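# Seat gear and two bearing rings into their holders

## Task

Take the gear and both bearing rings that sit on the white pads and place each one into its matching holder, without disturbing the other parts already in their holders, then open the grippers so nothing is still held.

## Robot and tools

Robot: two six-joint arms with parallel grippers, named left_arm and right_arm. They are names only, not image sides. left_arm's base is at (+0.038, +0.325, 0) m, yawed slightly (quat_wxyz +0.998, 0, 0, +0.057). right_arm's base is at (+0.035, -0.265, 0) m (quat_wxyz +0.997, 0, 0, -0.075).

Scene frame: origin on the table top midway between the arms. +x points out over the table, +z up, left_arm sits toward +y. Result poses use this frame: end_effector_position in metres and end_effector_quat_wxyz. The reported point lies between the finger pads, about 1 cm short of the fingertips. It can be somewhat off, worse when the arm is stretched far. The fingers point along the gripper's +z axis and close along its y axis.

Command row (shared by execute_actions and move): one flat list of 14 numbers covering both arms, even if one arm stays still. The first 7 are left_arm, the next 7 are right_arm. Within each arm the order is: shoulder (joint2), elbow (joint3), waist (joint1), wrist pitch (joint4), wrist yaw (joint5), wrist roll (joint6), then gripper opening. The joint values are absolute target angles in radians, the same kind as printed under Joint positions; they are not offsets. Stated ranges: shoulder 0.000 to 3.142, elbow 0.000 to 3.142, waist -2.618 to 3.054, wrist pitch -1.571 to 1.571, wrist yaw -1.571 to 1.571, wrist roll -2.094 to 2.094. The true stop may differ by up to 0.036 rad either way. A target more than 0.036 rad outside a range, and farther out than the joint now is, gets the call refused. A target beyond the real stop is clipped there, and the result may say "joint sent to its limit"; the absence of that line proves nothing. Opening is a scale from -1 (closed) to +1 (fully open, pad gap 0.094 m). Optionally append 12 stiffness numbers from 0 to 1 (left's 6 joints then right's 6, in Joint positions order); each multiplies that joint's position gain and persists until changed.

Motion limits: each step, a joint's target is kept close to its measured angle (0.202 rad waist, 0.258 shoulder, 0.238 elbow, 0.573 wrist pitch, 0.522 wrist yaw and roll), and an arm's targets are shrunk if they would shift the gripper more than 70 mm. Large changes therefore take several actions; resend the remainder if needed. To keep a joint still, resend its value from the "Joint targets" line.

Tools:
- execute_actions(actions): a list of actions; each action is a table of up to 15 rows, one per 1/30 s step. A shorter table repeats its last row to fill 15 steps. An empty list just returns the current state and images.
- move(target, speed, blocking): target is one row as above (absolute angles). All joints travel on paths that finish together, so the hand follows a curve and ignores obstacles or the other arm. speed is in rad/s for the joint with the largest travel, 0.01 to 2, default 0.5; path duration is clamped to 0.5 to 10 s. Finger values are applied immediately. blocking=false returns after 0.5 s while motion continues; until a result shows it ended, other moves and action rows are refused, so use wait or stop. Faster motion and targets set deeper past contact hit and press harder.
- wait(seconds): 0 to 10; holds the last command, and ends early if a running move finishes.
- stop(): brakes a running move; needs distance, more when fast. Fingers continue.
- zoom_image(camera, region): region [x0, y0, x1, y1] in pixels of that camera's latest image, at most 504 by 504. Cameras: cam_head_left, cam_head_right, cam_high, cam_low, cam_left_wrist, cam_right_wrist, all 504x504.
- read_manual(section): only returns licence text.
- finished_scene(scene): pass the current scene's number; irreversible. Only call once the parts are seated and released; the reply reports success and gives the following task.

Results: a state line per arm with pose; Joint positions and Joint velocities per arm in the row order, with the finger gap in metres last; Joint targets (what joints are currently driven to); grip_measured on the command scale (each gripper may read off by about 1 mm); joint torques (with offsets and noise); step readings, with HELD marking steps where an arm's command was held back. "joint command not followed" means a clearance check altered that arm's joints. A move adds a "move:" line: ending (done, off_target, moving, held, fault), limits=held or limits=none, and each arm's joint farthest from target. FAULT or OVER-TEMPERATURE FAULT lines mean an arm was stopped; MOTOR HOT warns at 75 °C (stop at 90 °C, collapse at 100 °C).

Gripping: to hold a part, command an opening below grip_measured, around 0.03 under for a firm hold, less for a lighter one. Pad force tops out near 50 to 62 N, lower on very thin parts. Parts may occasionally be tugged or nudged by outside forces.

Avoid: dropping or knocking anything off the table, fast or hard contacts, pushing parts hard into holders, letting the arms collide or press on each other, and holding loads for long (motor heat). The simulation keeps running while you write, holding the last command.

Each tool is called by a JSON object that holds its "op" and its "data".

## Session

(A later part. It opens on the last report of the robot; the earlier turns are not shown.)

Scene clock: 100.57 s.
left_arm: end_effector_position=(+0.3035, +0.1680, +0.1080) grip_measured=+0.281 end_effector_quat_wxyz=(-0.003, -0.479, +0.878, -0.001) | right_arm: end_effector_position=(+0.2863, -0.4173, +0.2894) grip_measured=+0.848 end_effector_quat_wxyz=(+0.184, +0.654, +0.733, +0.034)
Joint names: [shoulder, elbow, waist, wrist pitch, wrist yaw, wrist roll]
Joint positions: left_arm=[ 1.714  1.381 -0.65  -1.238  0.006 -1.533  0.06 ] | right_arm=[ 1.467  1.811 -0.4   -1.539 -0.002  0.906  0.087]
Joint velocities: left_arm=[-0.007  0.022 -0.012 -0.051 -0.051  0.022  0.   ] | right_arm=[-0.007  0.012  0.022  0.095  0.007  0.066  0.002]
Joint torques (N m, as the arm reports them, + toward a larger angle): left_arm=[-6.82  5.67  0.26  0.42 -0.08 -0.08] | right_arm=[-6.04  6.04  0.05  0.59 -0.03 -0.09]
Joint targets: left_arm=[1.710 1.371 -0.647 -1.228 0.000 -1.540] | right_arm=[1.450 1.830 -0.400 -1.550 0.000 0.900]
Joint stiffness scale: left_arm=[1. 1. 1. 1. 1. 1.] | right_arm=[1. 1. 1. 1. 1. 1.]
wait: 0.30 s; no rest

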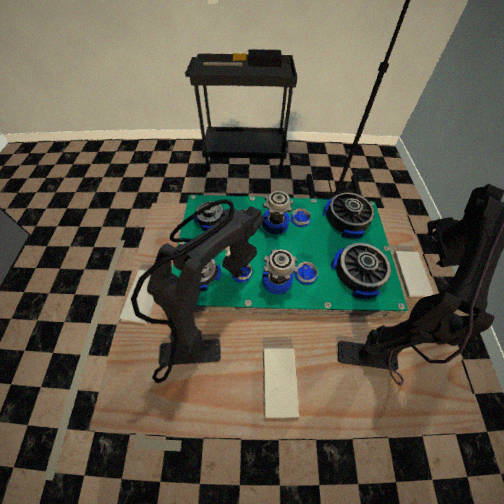

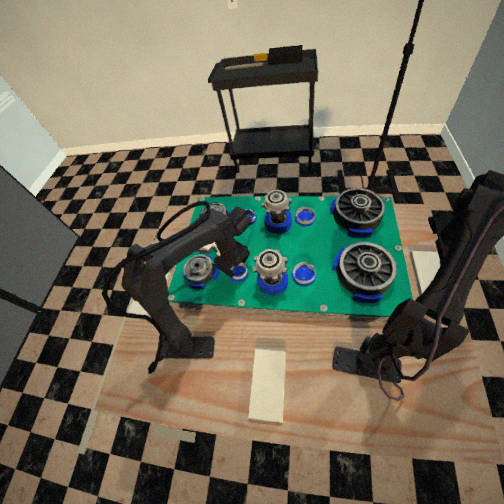

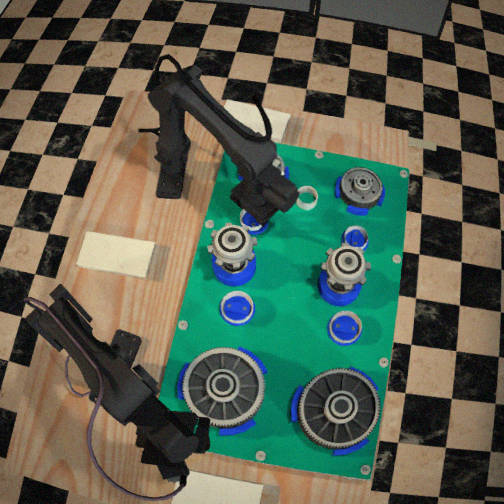

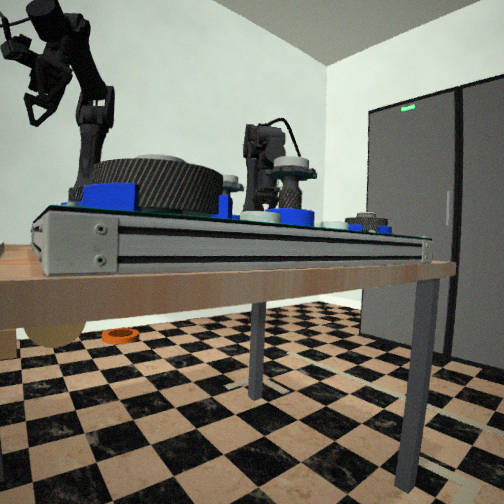

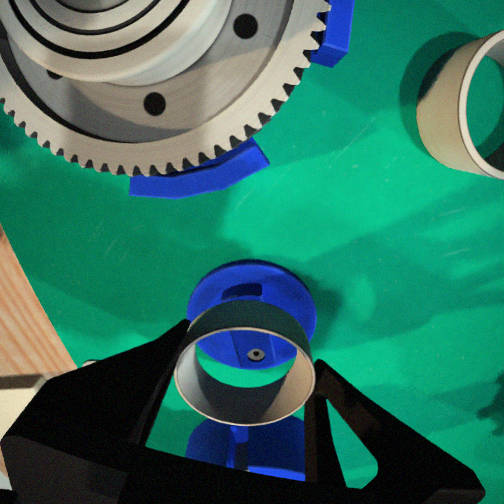

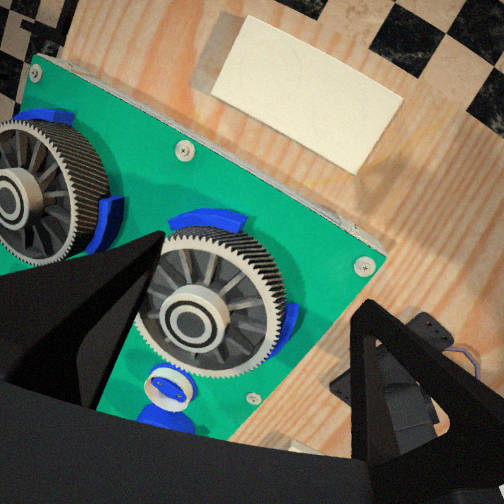

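{"op": "execute_actions", "data": {"actions": [[[1.711,1.371,-0.644,-1.227,0,-1.54,0.24,1.45,1.83,-0.4,-1.55,0,0.9,0.85],[1.712,1.371,-0.641,-1.226,0,-1.54,0.24,1.45,1.83,-0.4,-1.55,0,0.9,0.85],[1.713,1.371,-0.639,-1.225,0,-1.54,0.24,1.45,1.83,-0.4,-1.55,0,0.9,0.85],[1.714,1.371,-0.637,-1.224,0,-1.54,0.24,1.45,1.83,-0.4,-1.55,0,0.9,0.85],[1.714,1.371,-0.636,-1.223,0,-1.54,0.24,1.45,1.83,-0.4,-1.55,0,0.9,0.85],[1.715,1.368,-0.636,-1.219,0,-1.54,0.24,1.45,1.83,-0.4,-1.55,0,0.9,0.85],[1.715,1.365,-0.636,-1.215,0,-1.54,0.24,1.45,1.83,-0.4,-1.55,0,0.9,0.85],[1.716,1.362,-0.636,-1.211,0,-1.54,0.24,1.45,1.83,-0.4,-1.55,0,0.9,0.85],[1.716,1.359,-0.636,-1.207,0,-1.54,0.24,1.45,1.83,-0.4,-1.55,0,0.9,0.85],[1.717,1.356,-0.636,-1.203,0,-1.54,0.24,1.45,1.83,-0.4,-1.55,0,0.9,0.85],[1.717,1.353,-0.636,-1.2,0,-1.54,0.24,1.45,1.83,-0.4,-1.55,0,0.9,0.85],[1.717,1.35,-0.636,-1.197,0,-1.54,0.24,1.45,1.83,-0.4,-1.55,0,0.9,0.85]]]}}

{"op": "wait", "data": {"seconds": 0.3}}

{"op": "zoom_image", "data": {"camera": "cam_left_wrist", "region": [150, 240, 350, 440]}}

Scene clock: 102.57 s.
left_arm: end_effector_position=(+0.3054, +0.1687, +0.1032) grip_measured=+0.281 end_effector_quat_wxyz=(-0.001, -0.481, +0.877, -0.004) | right_arm: end_effector_position=(+0.2863, -0.4173, +0.2894) grip_measured=+0.848 end_effector_quat_wxyz=(+0.184, +0.654, +0.733, +0.034)
Joint names: [shoulder, elbow, waist, wrist pitch, wrist yaw, wrist roll]
Joint positions: left_arm=[ 1.714  1.362 -0.645 -1.211  0.006 -1.533  0.06 ] | right_arm=[ 1.467  1.811 -0.4   -1.539 -0.002  0.906  0.087]
Joint velocities: left_arm=[ 0.002 -0.037  0.017  0.007 -0.095  0.007 -0.   ] | right_arm=[-0.007  0.002 -0.007  0.022 -0.007  0.007  0.001]
Joint torques (N m, as the arm reports them, + toward a larger angle): left_arm=[-6.3   5.8   0.82  0.55 -0.09 -0.11] | right_arm=[-6.06  5.97  0.04  0.6  -0.01 -0.08]
Joint targets: left_arm=[1.717 1.350 -0.636 -1.197 0.000 -1.540] | right_arm=[1.450 1.830 -0.400 -1.550 0.000 0.900]
Joint stiffness scale: left_arm=[1. 1. 1. 1. 1. 1.] | right_arm=[1. 1. 1. 1. 1. 1.]
Step readings (joint positions):
0: left_arm=[1.714 1.381 -0.650 -1.236 0.006 -1.533] | right_arm=[1.467 1.811 -0.400 -1.539 -0.002 0.906]
1: left_arm=[1.714 1.381 -0.650 -1.236 0.006 -1.533] | right_arm=[1.467 1.811 -0.400 -1.539 -0.002 0.906]
2: left_arm=[1.714 1.381 -0.650 -1.236 0.006 -1.533] | right_arm=[1.467 1.811 -0.400 -1.539 -0.002 0.906]
4: left_arm=[1.714 1.381 -0.650 -1.235 0.006 -1.533] | right_arm=[1.467 1.811 -0.400 -1.539 -0.002 0.906]
8: left_arm=[1.714 1.381 -0.646 -1.230 0.006 -1.533] | right_arm=[1.467 1.811 -0.400 -1.539 -0.002 0.906]
15: Joint positions above

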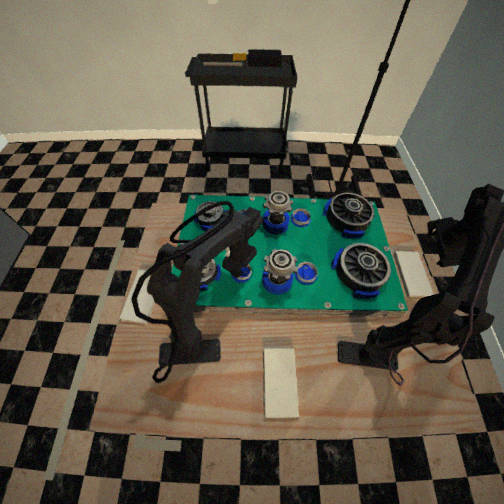

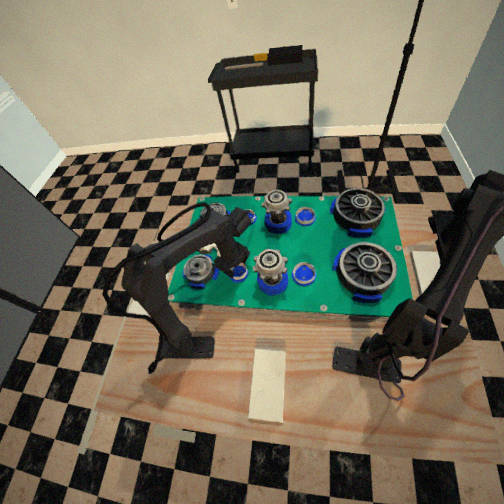

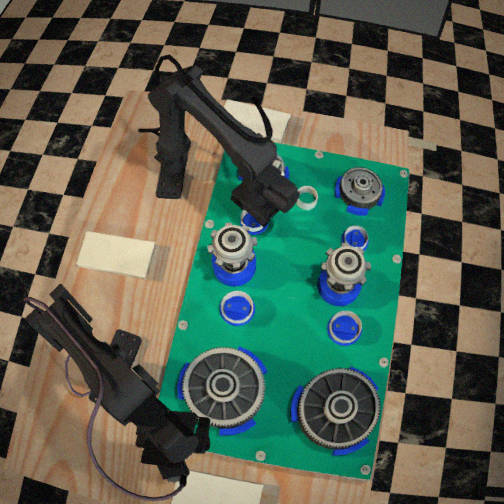

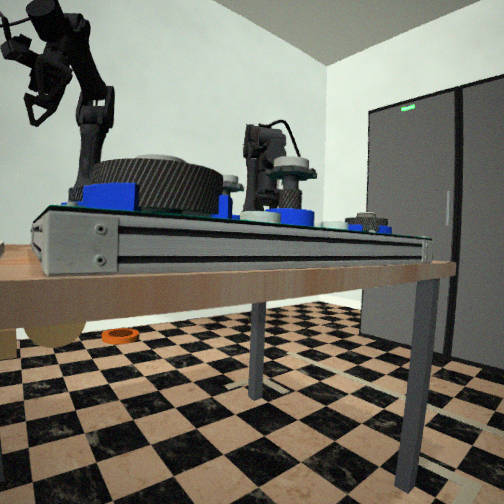

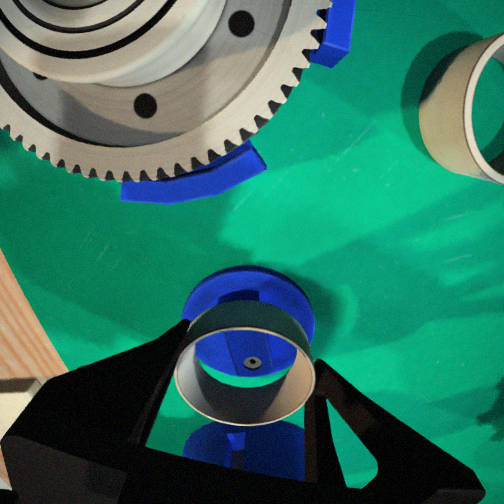

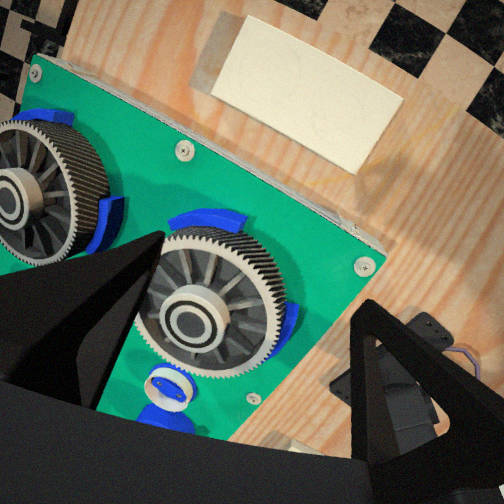

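Scene clock: 102.87 s.
left_arm: end_effector_position=(+0.3063, +0.1682, +0.1029) grip_measured=+0.281 end_effector_quat_wxyz=(+0.000, -0.481, +0.877, -0.006) | right_arm: end_effector_position=(+0.2863, -0.4173, +0.2894) grip_measured=+0.848 end_effector_quat_wxyz=(+0.184, +0.654, +0.733, +0.034)
Joint names: [shoulder, elbow, waist, wrist pitch, wrist yaw, wrist roll]
Joint positions: left_arm=[ 1.714  1.361 -0.645 -1.206  0.006 -1.533  0.06 ] | right_arm=[ 1.467  1.811 -0.4   -1.539 -0.002  0.906  0.087]
Joint velocities: left_arm=[ 0.012 -0.027  0.007 -0.022 -0.007 -0.081  0.001] | right_arm=[ 0.007  0.007 -0.007 -0.022 -0.051 -0.022 -0.   ]
Joint torques (N m, as the arm reports them, + toward a larger angle): left_arm=[-6.37  5.52  0.79  0.48 -0.09 -0.1 ] | right_arm=[-6.05  6.02  0.02  0.6  -0.01 -0.09]
Joint targets: left_arm=[1.717 1.350 -0.636 -1.197 -0.000 -1.540] | right_arm=[1.450 1.830 -0.400 -1.550 -0.000 0.900]
Joint stiffness scale: left_arm=[1. 1. 1. 1. 1. 1.] | right_arm=[1. 1. 1. 1. 1. 1.]
wait: 0.30 s; no rest

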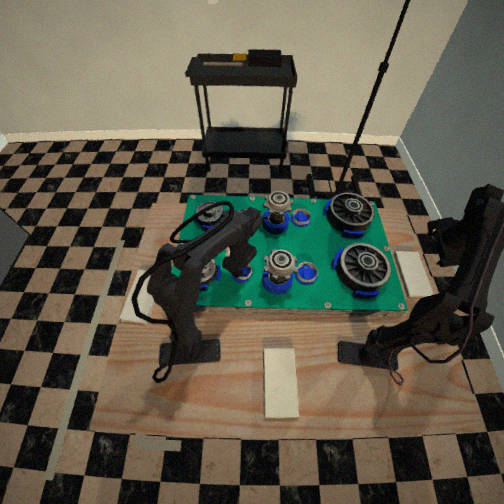

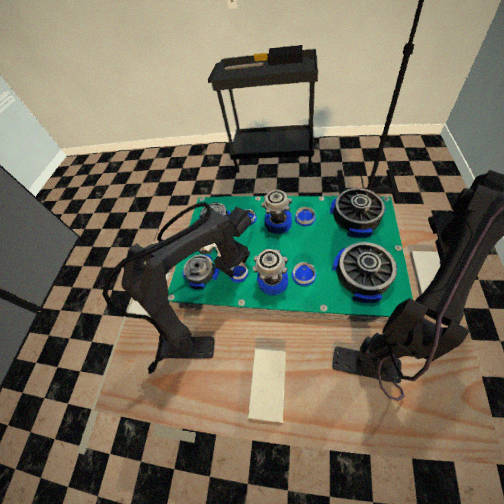

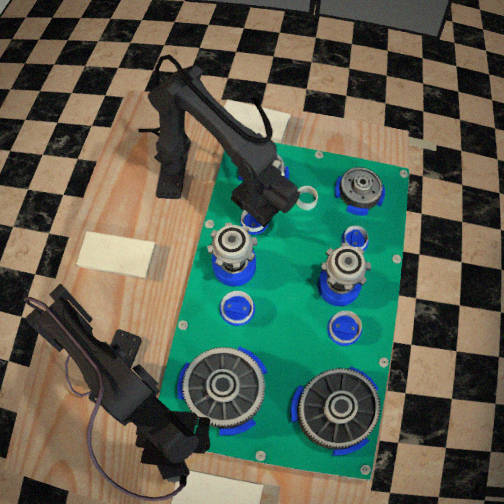

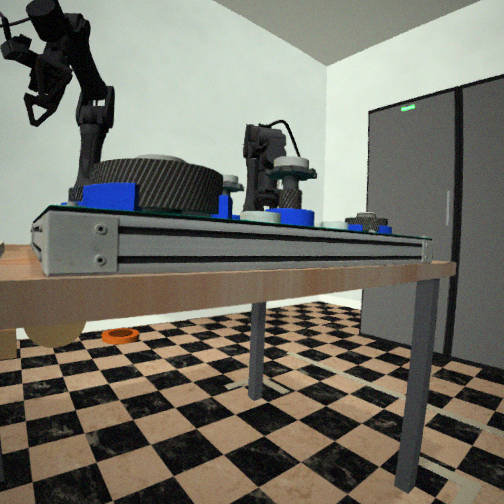

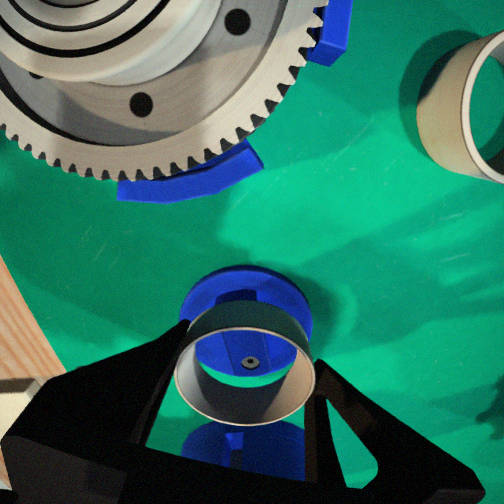

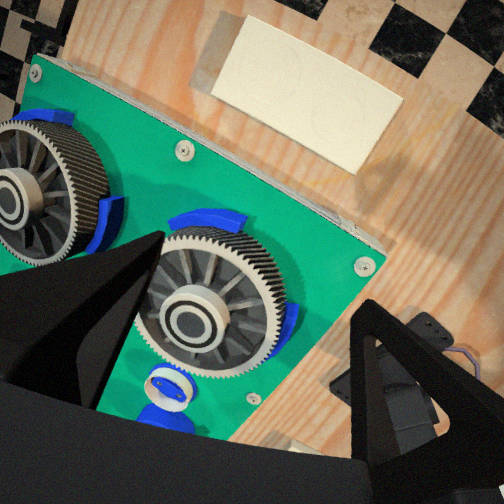

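Region (150, 240, 350, 440) of cam_left_wrist's 504x504 image, scaled by 2.520, with more detail than that image has.

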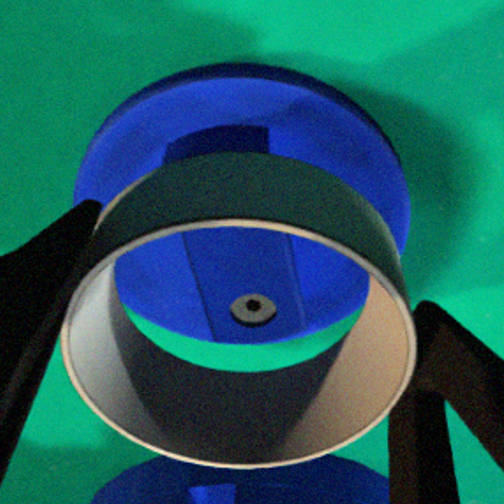

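{"op": "execute_actions", "data": {"actions": [[[1.717,1.348,-0.636,-1.197,0,-1.54,0.24,1.45,1.83,-0.4,-1.55,0,0.9,0.85],[1.717,1.346,-0.636,-1.197,0,-1.54,0.24,1.45,1.83,-0.4,-1.55,0,0.9,0.85],[1.717,1.344,-0.636,-1.195,0,-1.54,0.24,1.45,1.83,-0.4,-1.55,0,0.9,0.85],[1.717,1.342,-0.636,-1.193,0,-1.54,0.24,1.45,1.83,-0.4,-1.55,0,0.9,0.85],[1.717,1.34,-0.636,-1.191,0,-1.54,0.24,1.45,1.83,-0.4,-1.55,0,0.9,0.85],[1.717,1.338,-0.636,-1.189,0,-1.54,0.24,1.45,1.83,-0.4,-1.55,0,0.9,0.85],[1.717,1.336,-0.636,-1.187,0,-1.54,0.24,1.45,1.83,-0.4,-1.55,0,0.9,0.85],[1.717,1.334,-0.636,-1.185,0,-1.54,0.24,1.45,1.83,-0.4,-1.55,0,0.9,0.85],[1.717,1.332,-0.636,-1.183,0,-1.54,0.24,1.45,1.83,-0.4,-1.55,0,0.9,0.85],[1.717,1.33,-0.636,-1.181,0,-1.54,0.24,1.45,1.83,-0.4,-1.55,0,0.9,0.85],[1.717,1.328,-0.636,-1.179,0,-1.54,0.24,1.45,1.83,-0.4,-1.55,0,0.9,0.85],[1.717,1.326,-0.636,-1.177,0,-1.54,0.24,1.45,1.83,-0.4,-1.55,0,0.9,0.85],[1.717,1.324,-0.636,-1.175,0,-1.54,0.24,1.45,1.83,-0.4,-1.55,0,0.9,0.85],[1.717,1.322,-0.636,-1.173,0,-1.54,0.24,1.45,1.83,-0.4,-1.55,0,0.9,0.85],[1.717,1.32,-0.636,-1.171,0,-1.54,0.24,1.45,1.83,-0.4,-1.55,0,0.9,0.85]]]}}

{"op": "wait", "data": {"seconds": 0.3}}

{"op": "zoom_image", "data": {"camera": "cam_left_wrist", "region": [150, 240, 350, 440]}}

Scene clock: 104.63 s.
left_arm: end_effector_position=(+0.3063, +0.1682, +0.1008) grip_measured=+0.281 end_effector_quat_wxyz=(+0.000, -0.481, +0.877, -0.007) | right_arm: end_effector_position=(+0.2863, -0.4173, +0.2894) grip_measured=+0.848 end_effector_quat_wxyz=(+0.184, +0.654, +0.733, +0.034)
Joint names: [shoulder, elbow, waist, wrist pitch, wrist yaw, wrist roll]
Joint positions: left_arm=[ 1.714  1.352 -0.645 -1.197  0.006 -1.533  0.06 ] | right_arm=[ 1.467  1.811 -0.4   -1.539 -0.002  0.906  0.087]
Joint velocities: left_arm=[ 0.007  0.032  0.012 -0.007 -0.125 -0.037 -0.001] | right_arm=[ 0.002 -0.002 -0.002  0.007  0.037 -0.007 -0.001]
Joint torques (N m, as the arm reports them, + toward a larger angle): left_arm=[-6.46  3.62  0.64  0.69 -0.1  -0.1 ] | right_arm=[-6.04  6.01  0.05  0.59 -0.02 -0.08]
Joint targets: left_arm=[1.717 1.320 -0.636 -1.171 0.000 -1.540] | right_arm=[1.450 1.830 -0.400 -1.550 -0.000 0.900]
Joint stiffness scale: left_arm=[1. 1. 1. 1. 1. 1.] | right_arm=[1. 1. 1. 1. 1. 1.]
Step readings (joint positions):
0: left_arm=[1.714 1.361 -0.645 -1.205 0.006 -1.533] | right_arm=[1.467 1.811 -0.400 -1.539 -0.002 0.906]
1: left_arm=[1.714 1.361 -0.645 -1.205 0.006 -1.533] | right_arm=[1.467 1.811 -0.400 -1.539 -0.002 0.906]
2: left_arm=[1.714 1.361 -0.645 -1.205 0.006 -1.533] | right_arm=[1.467 1.811 -0.400 -1.539 -0.002 0.906]
4: left_arm=[1.714 1.361 -0.645 -1.205 0.006 -1.533] | right_arm=[1.467 1.811 -0.400 -1.539 -0.002 0.906]
8: left_arm=[1.714 1.356 -0.645 -1.198 0.006 -1.533] | right_arm=[1.467 1.811 -0.400 -1.539 -0.002 0.906]
15: Joint positions above

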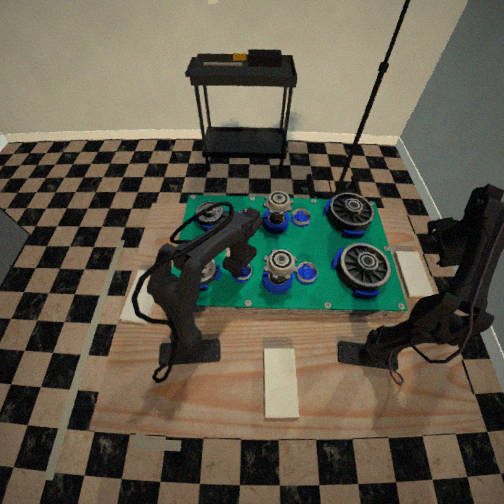

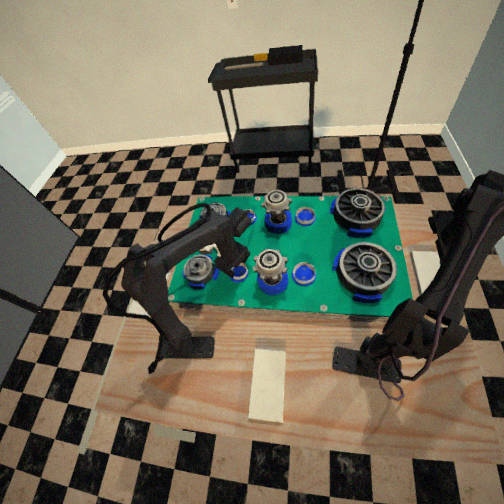

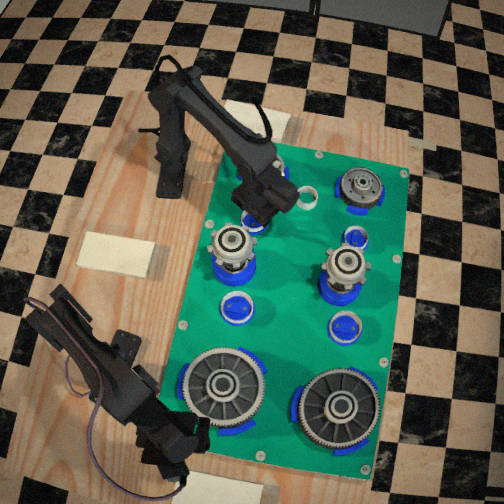

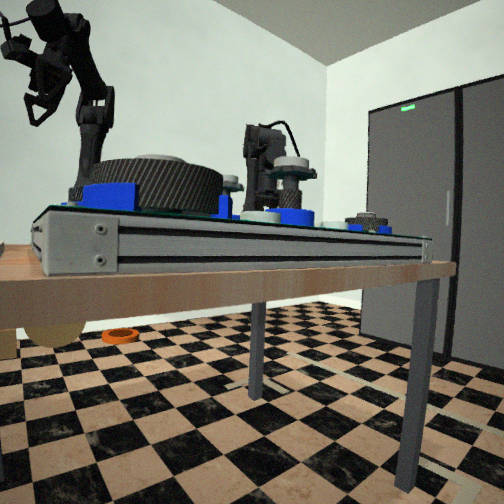

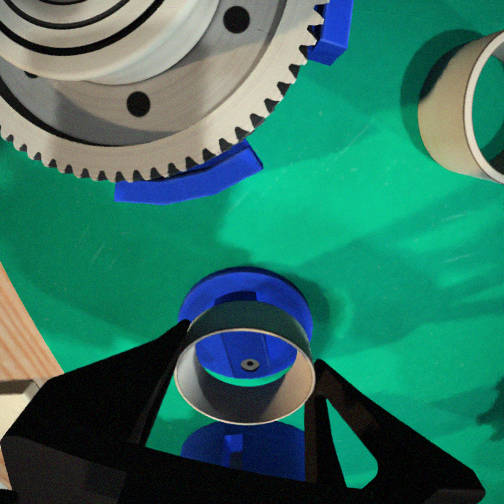

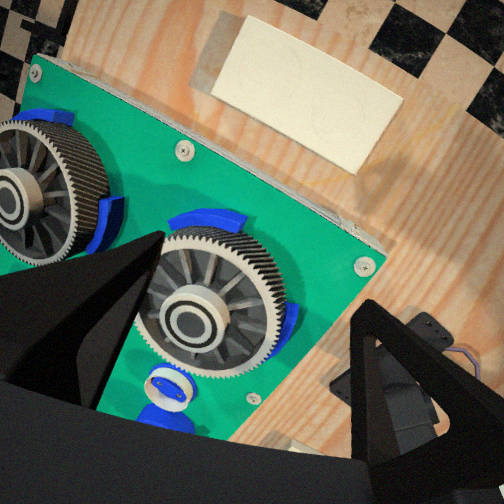

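Scene clock: 104.93 s.
left_arm: end_effector_position=(+0.3063, +0.1682, +0.1008) grip_measured=+0.281 end_effector_quat_wxyz=(+0.000, -0.481, +0.877, -0.007) | right_arm: end_effector_position=(+0.2863, -0.4173, +0.2894) grip_measured=+0.848 end_effector_quat_wxyz=(+0.184, +0.654, +0.733, +0.034)
Joint names: [shoulder, elbow, waist, wrist pitch, wrist yaw, wrist roll]
Joint positions: left_arm=[ 1.714  1.352 -0.645 -1.197  0.006 -1.533  0.06 ] | right_arm=[ 1.467  1.811 -0.4   -1.539 -0.002  0.906  0.087]
Joint velocities: left_arm=[-0.002 -0.007 -0.012 -0.007 -0.066 -0.081  0.   ] | right_arm=[-0.017 -0.007 -0.027  0.022  0.022  0.007 -0.   ]
Joint torques (N m, as the arm reports them, + toward a larger angle): left_arm=[-6.34  3.61  0.72  0.69 -0.08 -0.11] | right_arm=[-6.1   5.96  0.02  0.6  -0.02 -0.08]
Joint targets: left_arm=[1.717 1.320 -0.636 -1.171 0.000 -1.540] | right_arm=[1.450 1.830 -0.400 -1.550 0.000 0.900]
Joint stiffness scale: left_arm=[1. 1. 1. 1. 1. 1.] | right_arm=[1. 1. 1. 1. 1. 1.]
wait: 0.30 s; at rest by 0.17 s

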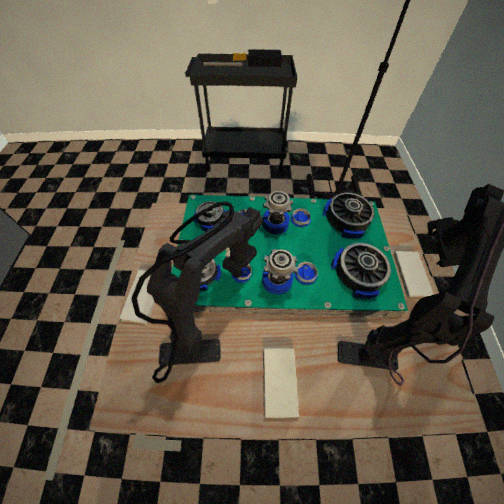

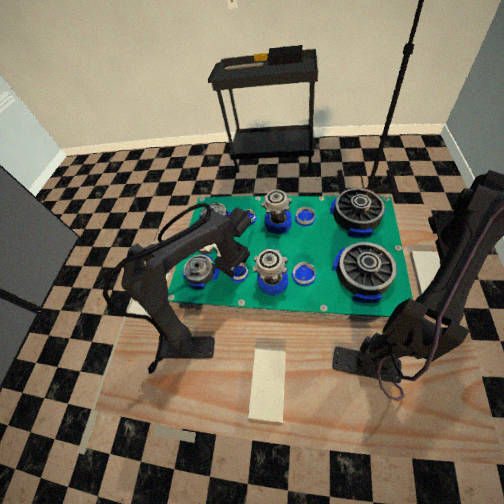

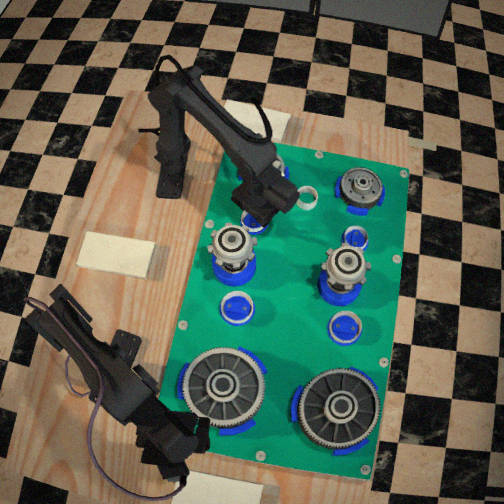

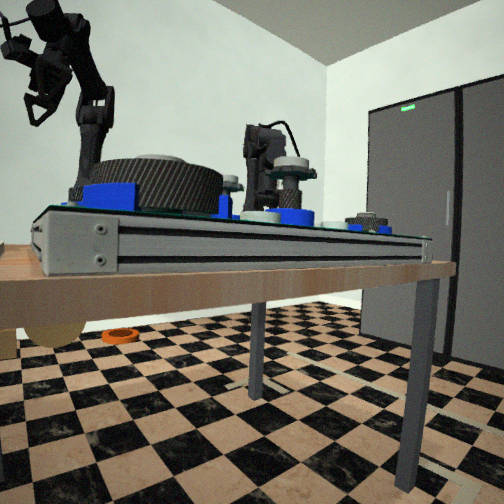

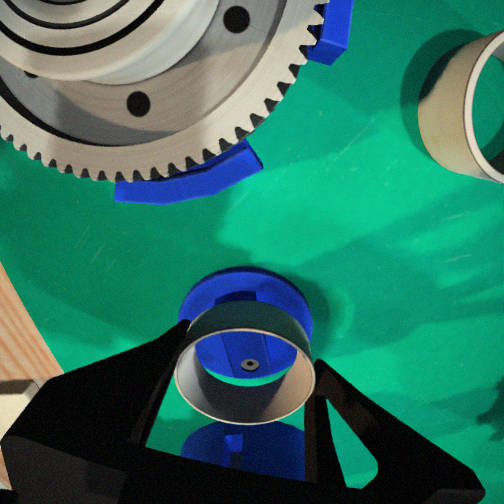

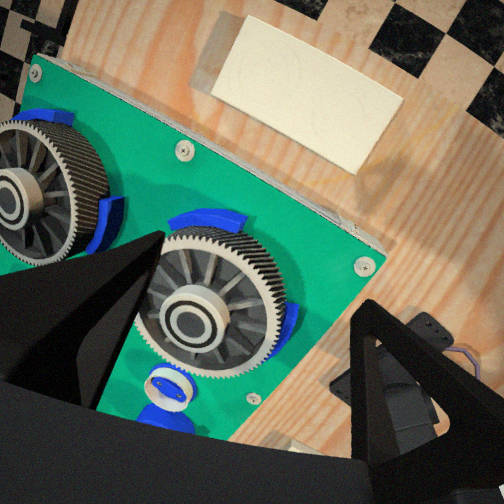

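Region (150, 240, 350, 440) of cam_left_wrist's 504x504 image, scaled by 2.520, with more detail than that image has.

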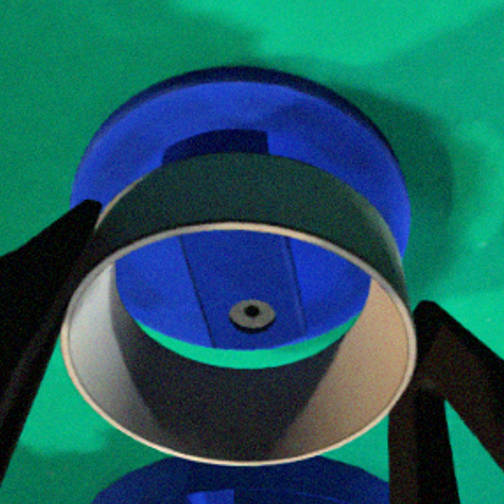

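{"op": "execute_actions", "data": {"actions": [[[1.717,1.33,-0.636,-1.18,0,-1.54,0.24,1.45,1.83,-0.4,-1.55,0,0.9,0.85],[1.717,1.34,-0.636,-1.19,0,-1.54,0.24,1.45,1.83,-0.4,-1.55,0,0.9,0.85],[1.717,1.345,-0.635,-1.2,0,-1.54,0.24,1.45,1.83,-0.4,-1.55,0,0.9,0.85],[1.717,1.345,-0.634,-1.206,0,-1.54,0.24,1.45,1.83,-0.4,-1.55,0,0.9,0.85],[1.717,1.345,-0.633,-1.21,0,-1.54,0.24,1.45,1.83,-0.4,-1.55,0,0.9,0.85],[1.717,1.345,-0.632,-1.213,0,-1.54,0.24,1.45,1.83,-0.4,-1.55,0,0.9,0.85],[1.717,1.345,-0.631,-1.216,0,-1.54,0.24,1.45,1.83,-0.4,-1.55,0,0.9,0.85],[1.717,1.345,-0.63,-1.218,0,-1.54,0.24,1.45,1.83,-0.4,-1.55,0,0.9,0.85],[1.717,1.345,-0.629,-1.22,0,-1.54,0.24,1.45,1.83,-0.4,-1.55,0,0.9,0.85],[1.717,1.345,-0.628,-1.22,0,-1.54,0.24,1.45,1.83,-0.4,-1.55,0,0.9,0.85],[1.717,1.345,-0.627,-1.22,0,-1.54,0.24,1.45,1.83,-0.4,-1.55,0,0.9,0.85]]]}}

{"op": "wait", "data": {"seconds": 0.3}}

{"op": "zoom_image", "data": {"camera": "cam_left_wrist", "region": [150, 240, 350, 440]}}

Scene clock: 106.73 s.
left_arm: end_effector_position=(+0.3063, +0.1716, +0.1008) grip_measured=+0.281 end_effector_quat_wxyz=(-0.001, -0.485, +0.875, -0.004) | right_arm: end_effector_position=(+0.2863, -0.4173, +0.2894) grip_measured=+0.848 end_effector_quat_wxyz=(+0.184, +0.654, +0.733, +0.034)
Joint names: [shoulder, elbow, waist, wrist pitch, wrist yaw, wrist roll]
Joint positions: left_arm=[ 1.714  1.352 -0.636 -1.203  0.005 -1.533  0.06 ] | right_arm=[ 1.467  1.811 -0.4   -1.539 -0.002  0.906  0.087]
Joint velocities: left_arm=[ 0.002 -0.002  0.012 -0.095  0.022  0.022  0.001] | right_arm=[-0.007 -0.007 -0.002 -0.022  0.037 -0.051  0.   ]
Joint torques (N m, as the arm reports them, + toward a larger angle): left_arm=[-6.23  5.83  0.65  0.23 -0.06 -0.1 ] | right_arm=[-6.08  5.98  0.03  0.59 -0.01 -0.1 ]
Joint targets: left_arm=[1.717 1.345 -0.627 -1.220 -0.000 -1.540] | right_arm=[1.450 1.830 -0.400 -1.550 -0.000 0.900]
Joint stiffness scale: left_arm=[1. 1. 1. 1. 1. 1.] | right_arm=[1. 1. 1. 1. 1. 1.]
Step readings (joint positions):
0: left_arm=[1.714 1.352 -0.645 -1.197 0.006 -1.533] | right_arm=[1.467 1.811 -0.400 -1.539 -0.002 0.906]
1: left_arm=[1.714 1.352 -0.645 -1.197 0.006 -1.533] | right_arm=[1.467 1.811 -0.400 -1.539 -0.002 0.906]
2: left_arm=[1.714 1.352 -0.645 -1.197 0.006 -1.533] | right_arm=[1.467 1.811 -0.400 -1.539 -0.002 0.906]
4: left_arm=[1.714 1.352 -0.645 -1.197 0.006 -1.533] | right_arm=[1.467 1.811 -0.400 -1.539 -0.002 0.906]
8: left_arm=[1.714 1.352 -0.644 -1.197 0.006 -1.533] | right_arm=[1.467 1.811 -0.400 -1.539 -0.002 0.906]
15: Joint positions above

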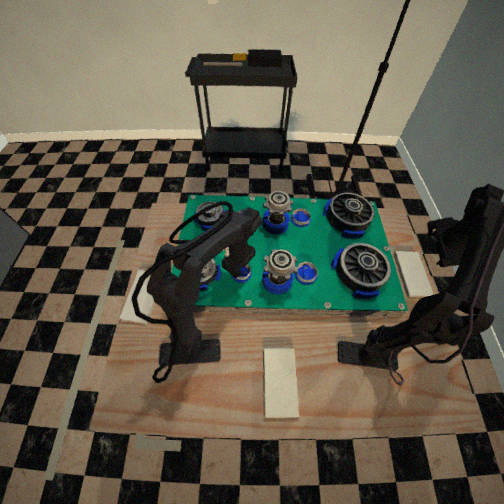

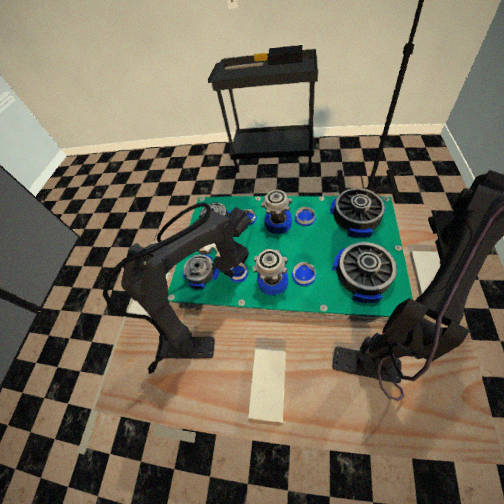

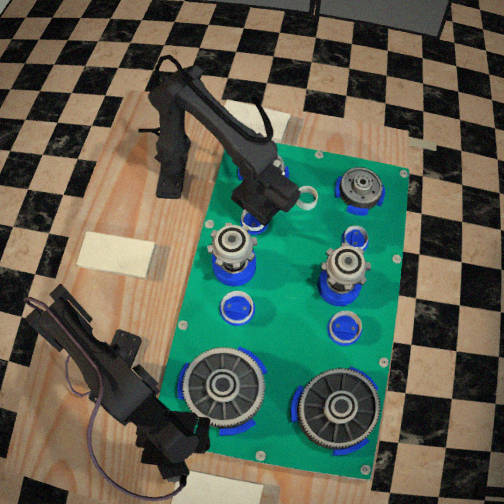

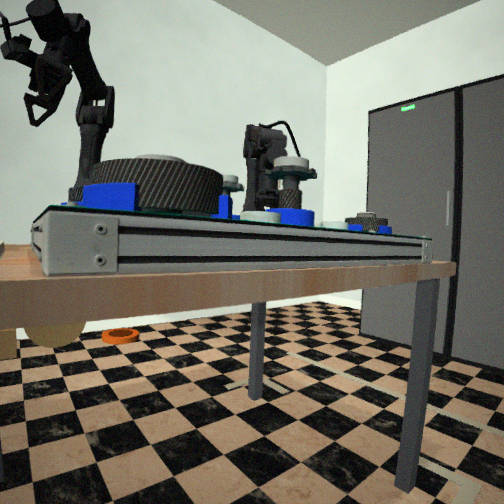

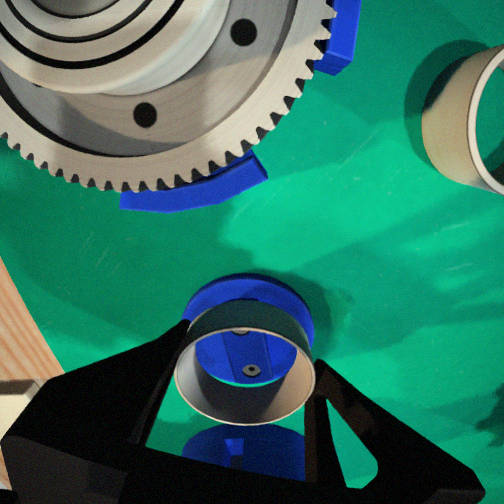

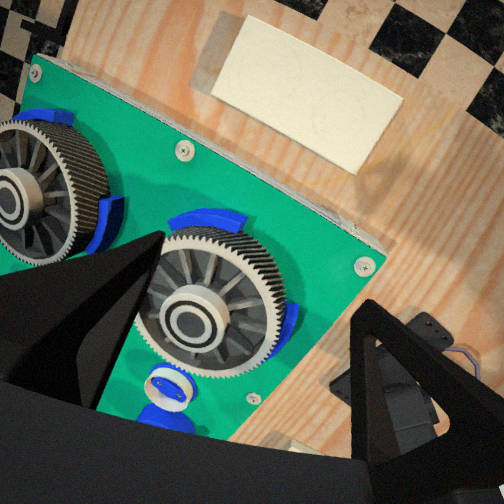

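Scene clock: 107.03 s.
left_arm: end_effector_position=(+0.3064, +0.1718, +0.1008) grip_measured=+0.281 end_effector_quat_wxyz=(-0.001, -0.485, +0.874, -0.003) | right_arm: end_effector_position=(+0.2863, -0.4173, +0.2894) grip_measured=+0.848 end_effector_quat_wxyz=(+0.184, +0.654, +0.733, +0.034)
Joint names: [shoulder, elbow, waist, wrist pitch, wrist yaw, wrist roll]
Joint positions: left_arm=[ 1.714  1.352 -0.635 -1.204  0.005 -1.533  0.06 ] | right_arm=[ 1.467  1.811 -0.4   -1.539 -0.002  0.906  0.087]
Joint velocities: left_arm=[ 0.007  0.017 -0.012  0.022  0.037  0.037 -0.001] | right_arm=[-0.012 -0.032  0.002 -0.066 -0.022 -0.11   0.   ]
Joint torques (N m, as the arm reports them, + toward a larger angle): left_arm=[-6.42  5.76  0.75  0.16 -0.06 -0.08] | right_arm=[-6.05  6.02  0.    0.58 -0.02 -0.1 ]
Joint targets: left_arm=[1.717 1.345 -0.627 -1.220 -0.000 -1.540] | right_arm=[1.450 1.830 -0.400 -1.550 -0.000 0.900]
Joint stiffness scale: left_arm=[1. 1. 1. 1. 1. 1.] | right_arm=[1. 1. 1. 1. 1. 1.]
wait: 0.30 s; at rest by 0.17 s

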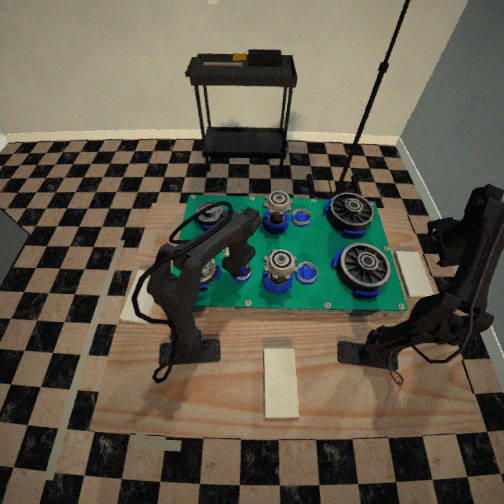

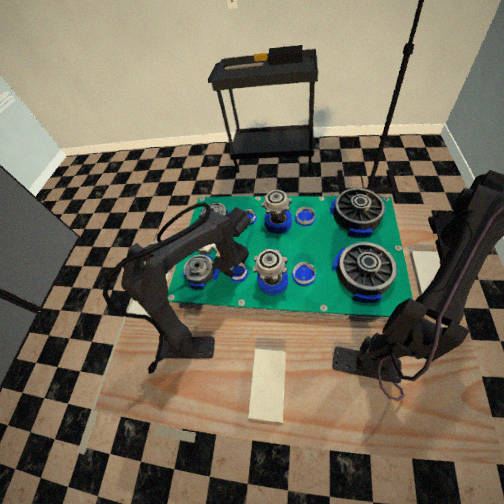

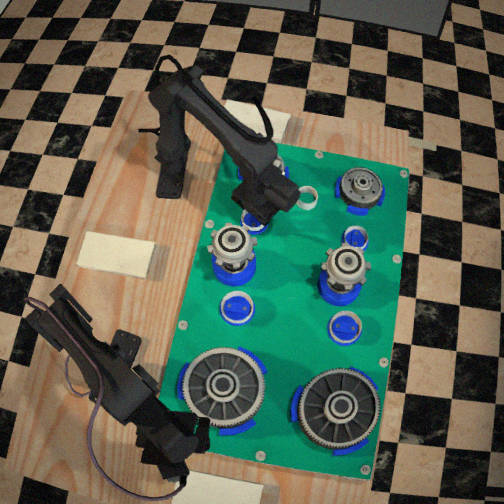

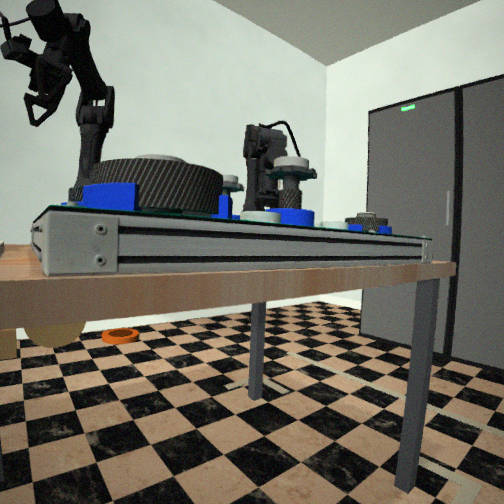

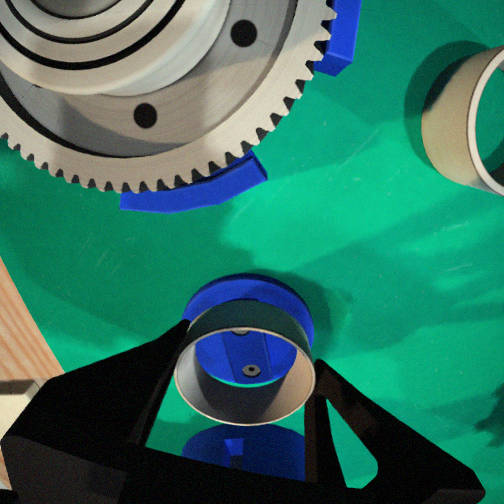

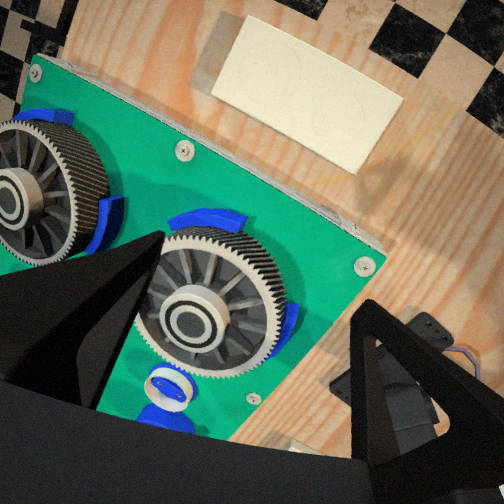

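Region (150, 240, 350, 440) of cam_left_wrist's 504x504 image, scaled by 2.520, with more detail than that image has.

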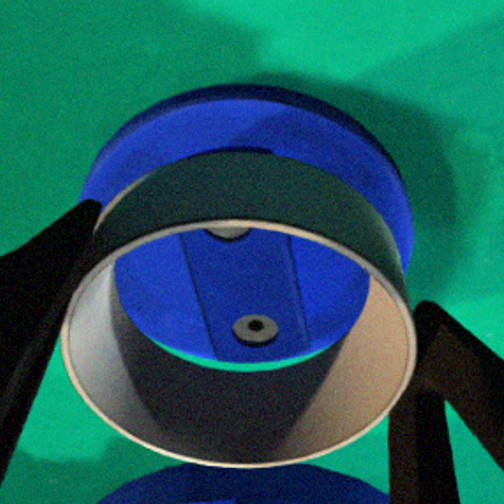

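{"op": "execute_actions", "data": {"actions": [[[1.717,1.343,-0.627,-1.21,0,-1.54,0.24,1.45,1.83,-0.4,-1.55,0,0.9,0.85],[1.717,1.341,-0.627,-1.2,0,-1.54,0.24,1.45,1.83,-0.4,-1.55,0,0.9,0.85],[1.717,1.339,-0.627,-1.194,0,-1.54,0.24,1.45,1.83,-0.4,-1.55,0,0.9,0.85],[1.717,1.337,-0.627,-1.191,0,-1.54,0.24,1.45,1.83,-0.4,-1.55,0,0.9,0.85],[1.717,1.335,-0.627,-1.189,0,-1.54,0.24,1.45,1.83,-0.4,-1.55,0,0.9,0.85],[1.717,1.333,-0.627,-1.186,0,-1.54,0.24,1.45,1.83,-0.4,-1.55,0,0.9,0.85],[1.717,1.331,-0.627,-1.184,0,-1.54,0.24,1.45,1.83,-0.4,-1.55,0,0.9,0.85],[1.717,1.329,-0.627,-1.182,0,-1.54,0.24,1.45,1.83,-0.4,-1.55,0,0.9,0.85],[1.717,1.327,-0.627,-1.179,0,-1.54,0.24,1.45,1.83,-0.4,-1.55,0,0.9,0.85],[1.717,1.325,-0.627,-1.177,0,-1.54,0.24,1.45,1.83,-0.4,-1.55,0,0.9,0.85],[1.717,1.323,-0.627,-1.175,0,-1.54,0.24,1.45,1.83,-0.4,-1.55,0,0.9,0.85],[1.717,1.321,-0.627,-1.172,0,-1.54,0.24,1.45,1.83,-0.4,-1.55,0,0.9,0.85],[1.717,1.319,-0.627,-1.17,0,-1.54,0.24,1.45,1.83,-0.4,-1.55,0,0.9,0.85],[1.717,1.317,-0.627,-1.168,0,-1.54,0.24,1.45,1.83,-0.4,-1.55,0,0.9,0.85],[1.717,1.315,-0.627,-1.166,0,-1.54,0.24,1.45,1.83,-0.4,-1.55,0,0.9,0.85]]]}}

Scene clock: 108.53 s.
left_arm: end_effector_position=(+0.3054, +0.1730, +0.0953) grip_measured=+0.281 end_effector_quat_wxyz=(-0.000, -0.485, +0.874, -0.001) | right_arm: end_effector_position=(+0.2863, -0.4173, +0.2894) grip_measured=+0.848 end_effector_quat_wxyz=(+0.184, +0.654, +0.733, +0.034)
Joint names: [shoulder, elbow, waist, wrist pitch, wrist yaw, wrist roll]
Joint positions: left_arm=[ 1.714  1.331 -0.635 -1.185  0.002 -1.533  0.06 ] | right_arm=[ 1.467  1.811 -0.4   -1.539 -0.002  0.906  0.087]
Joint velocities: left_arm=[-0.012 -0.071  0.007  0.066 -0.007 -0.007 -0.   ] | right_arm=[-0.002 -0.022 -0.012 -0.022 -0.022 -0.037  0.   ]
Joint torques (N m, as the arm reports them, + toward a larger angle): left_arm=[-6.27  5.48  0.62  0.45 -0.04 -0.09] | right_arm=[-6.06  6.01 -0.03  0.59 -0.01 -0.09]
Joint targets: left_arm=[1.717 1.315 -0.627 -1.166 0.000 -1.540] | right_arm=[1.450 1.830 -0.400 -1.550 0.000 0.900]
Joint stiffness scale: left_arm=[1. 1. 1. 1. 1. 1.] | right_arm=[1. 1. 1. 1. 1. 1.]
Step readings (joint positions):
0: left_arm=[1.714 1.352 -0.635 -1.204 0.005 -1.533] | right_arm=[1.467 1.811 -0.400 -1.539 -0.002 0.906]
1: left_arm=[1.714 1.352 -0.635 -1.204 0.005 -1.533] | right_arm=[1.467 1.811 -0.400 -1.539 -0.002 0.906]
2: left_arm=[1.714 1.352 -0.635 -1.204 0.005 -1.533] | right_arm=[1.467 1.811 -0.400 -1.539 -0.002 0.906]
4: left_arm=[1.714 1.352 -0.635 -1.203 0.005 -1.533] | right_arm=[1.467 1.811 -0.400 -1.539 -0.002 0.906]
8: left_arm=[1.714 1.352 -0.635 -1.201 0.005 -1.533] | right_arm=[1.467 1.811 -0.400 -1.539 -0.002 0.906]
15: Joint positions above

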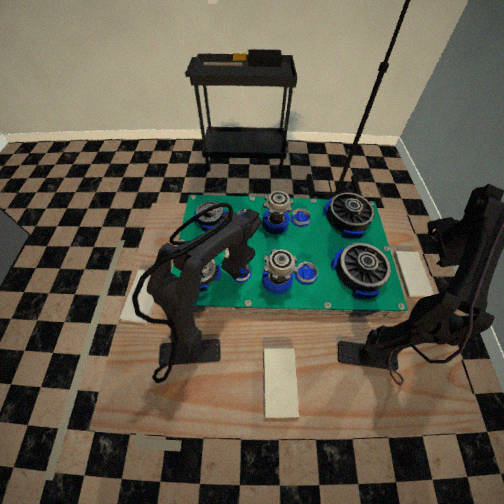

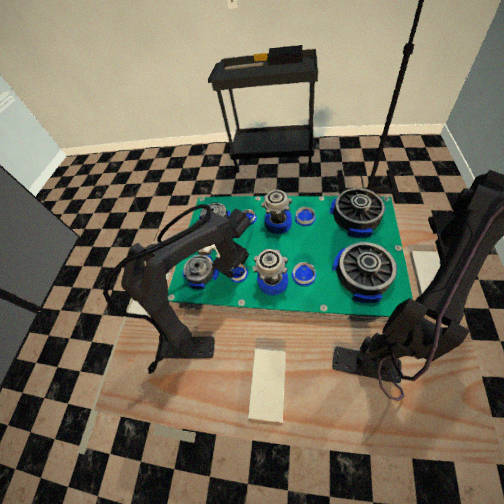

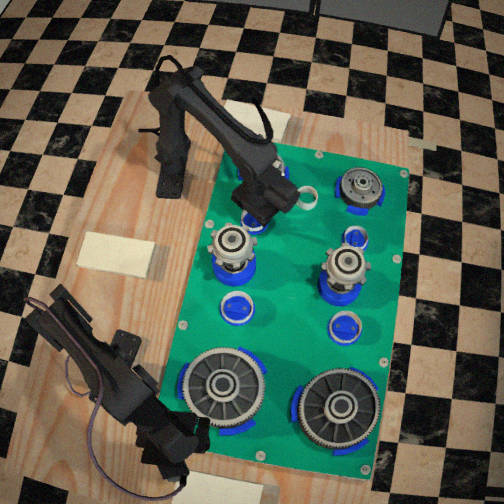

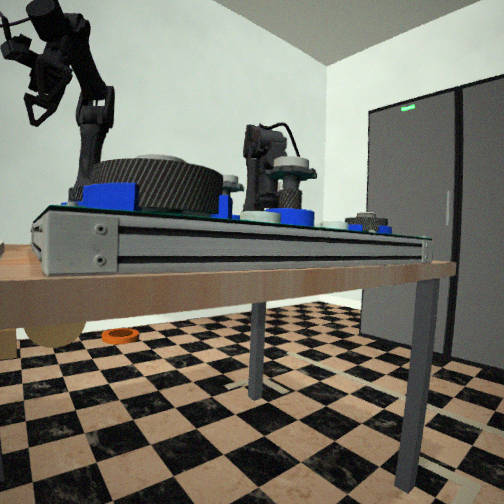

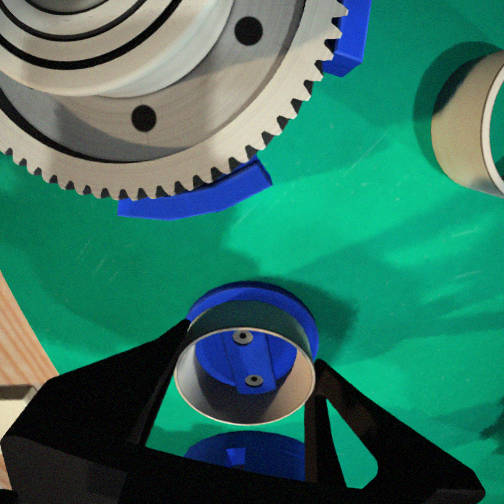

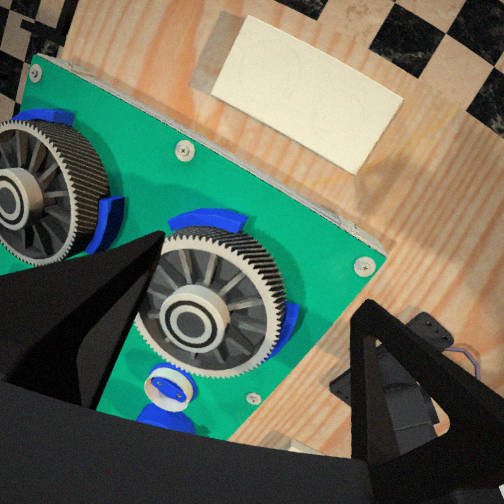

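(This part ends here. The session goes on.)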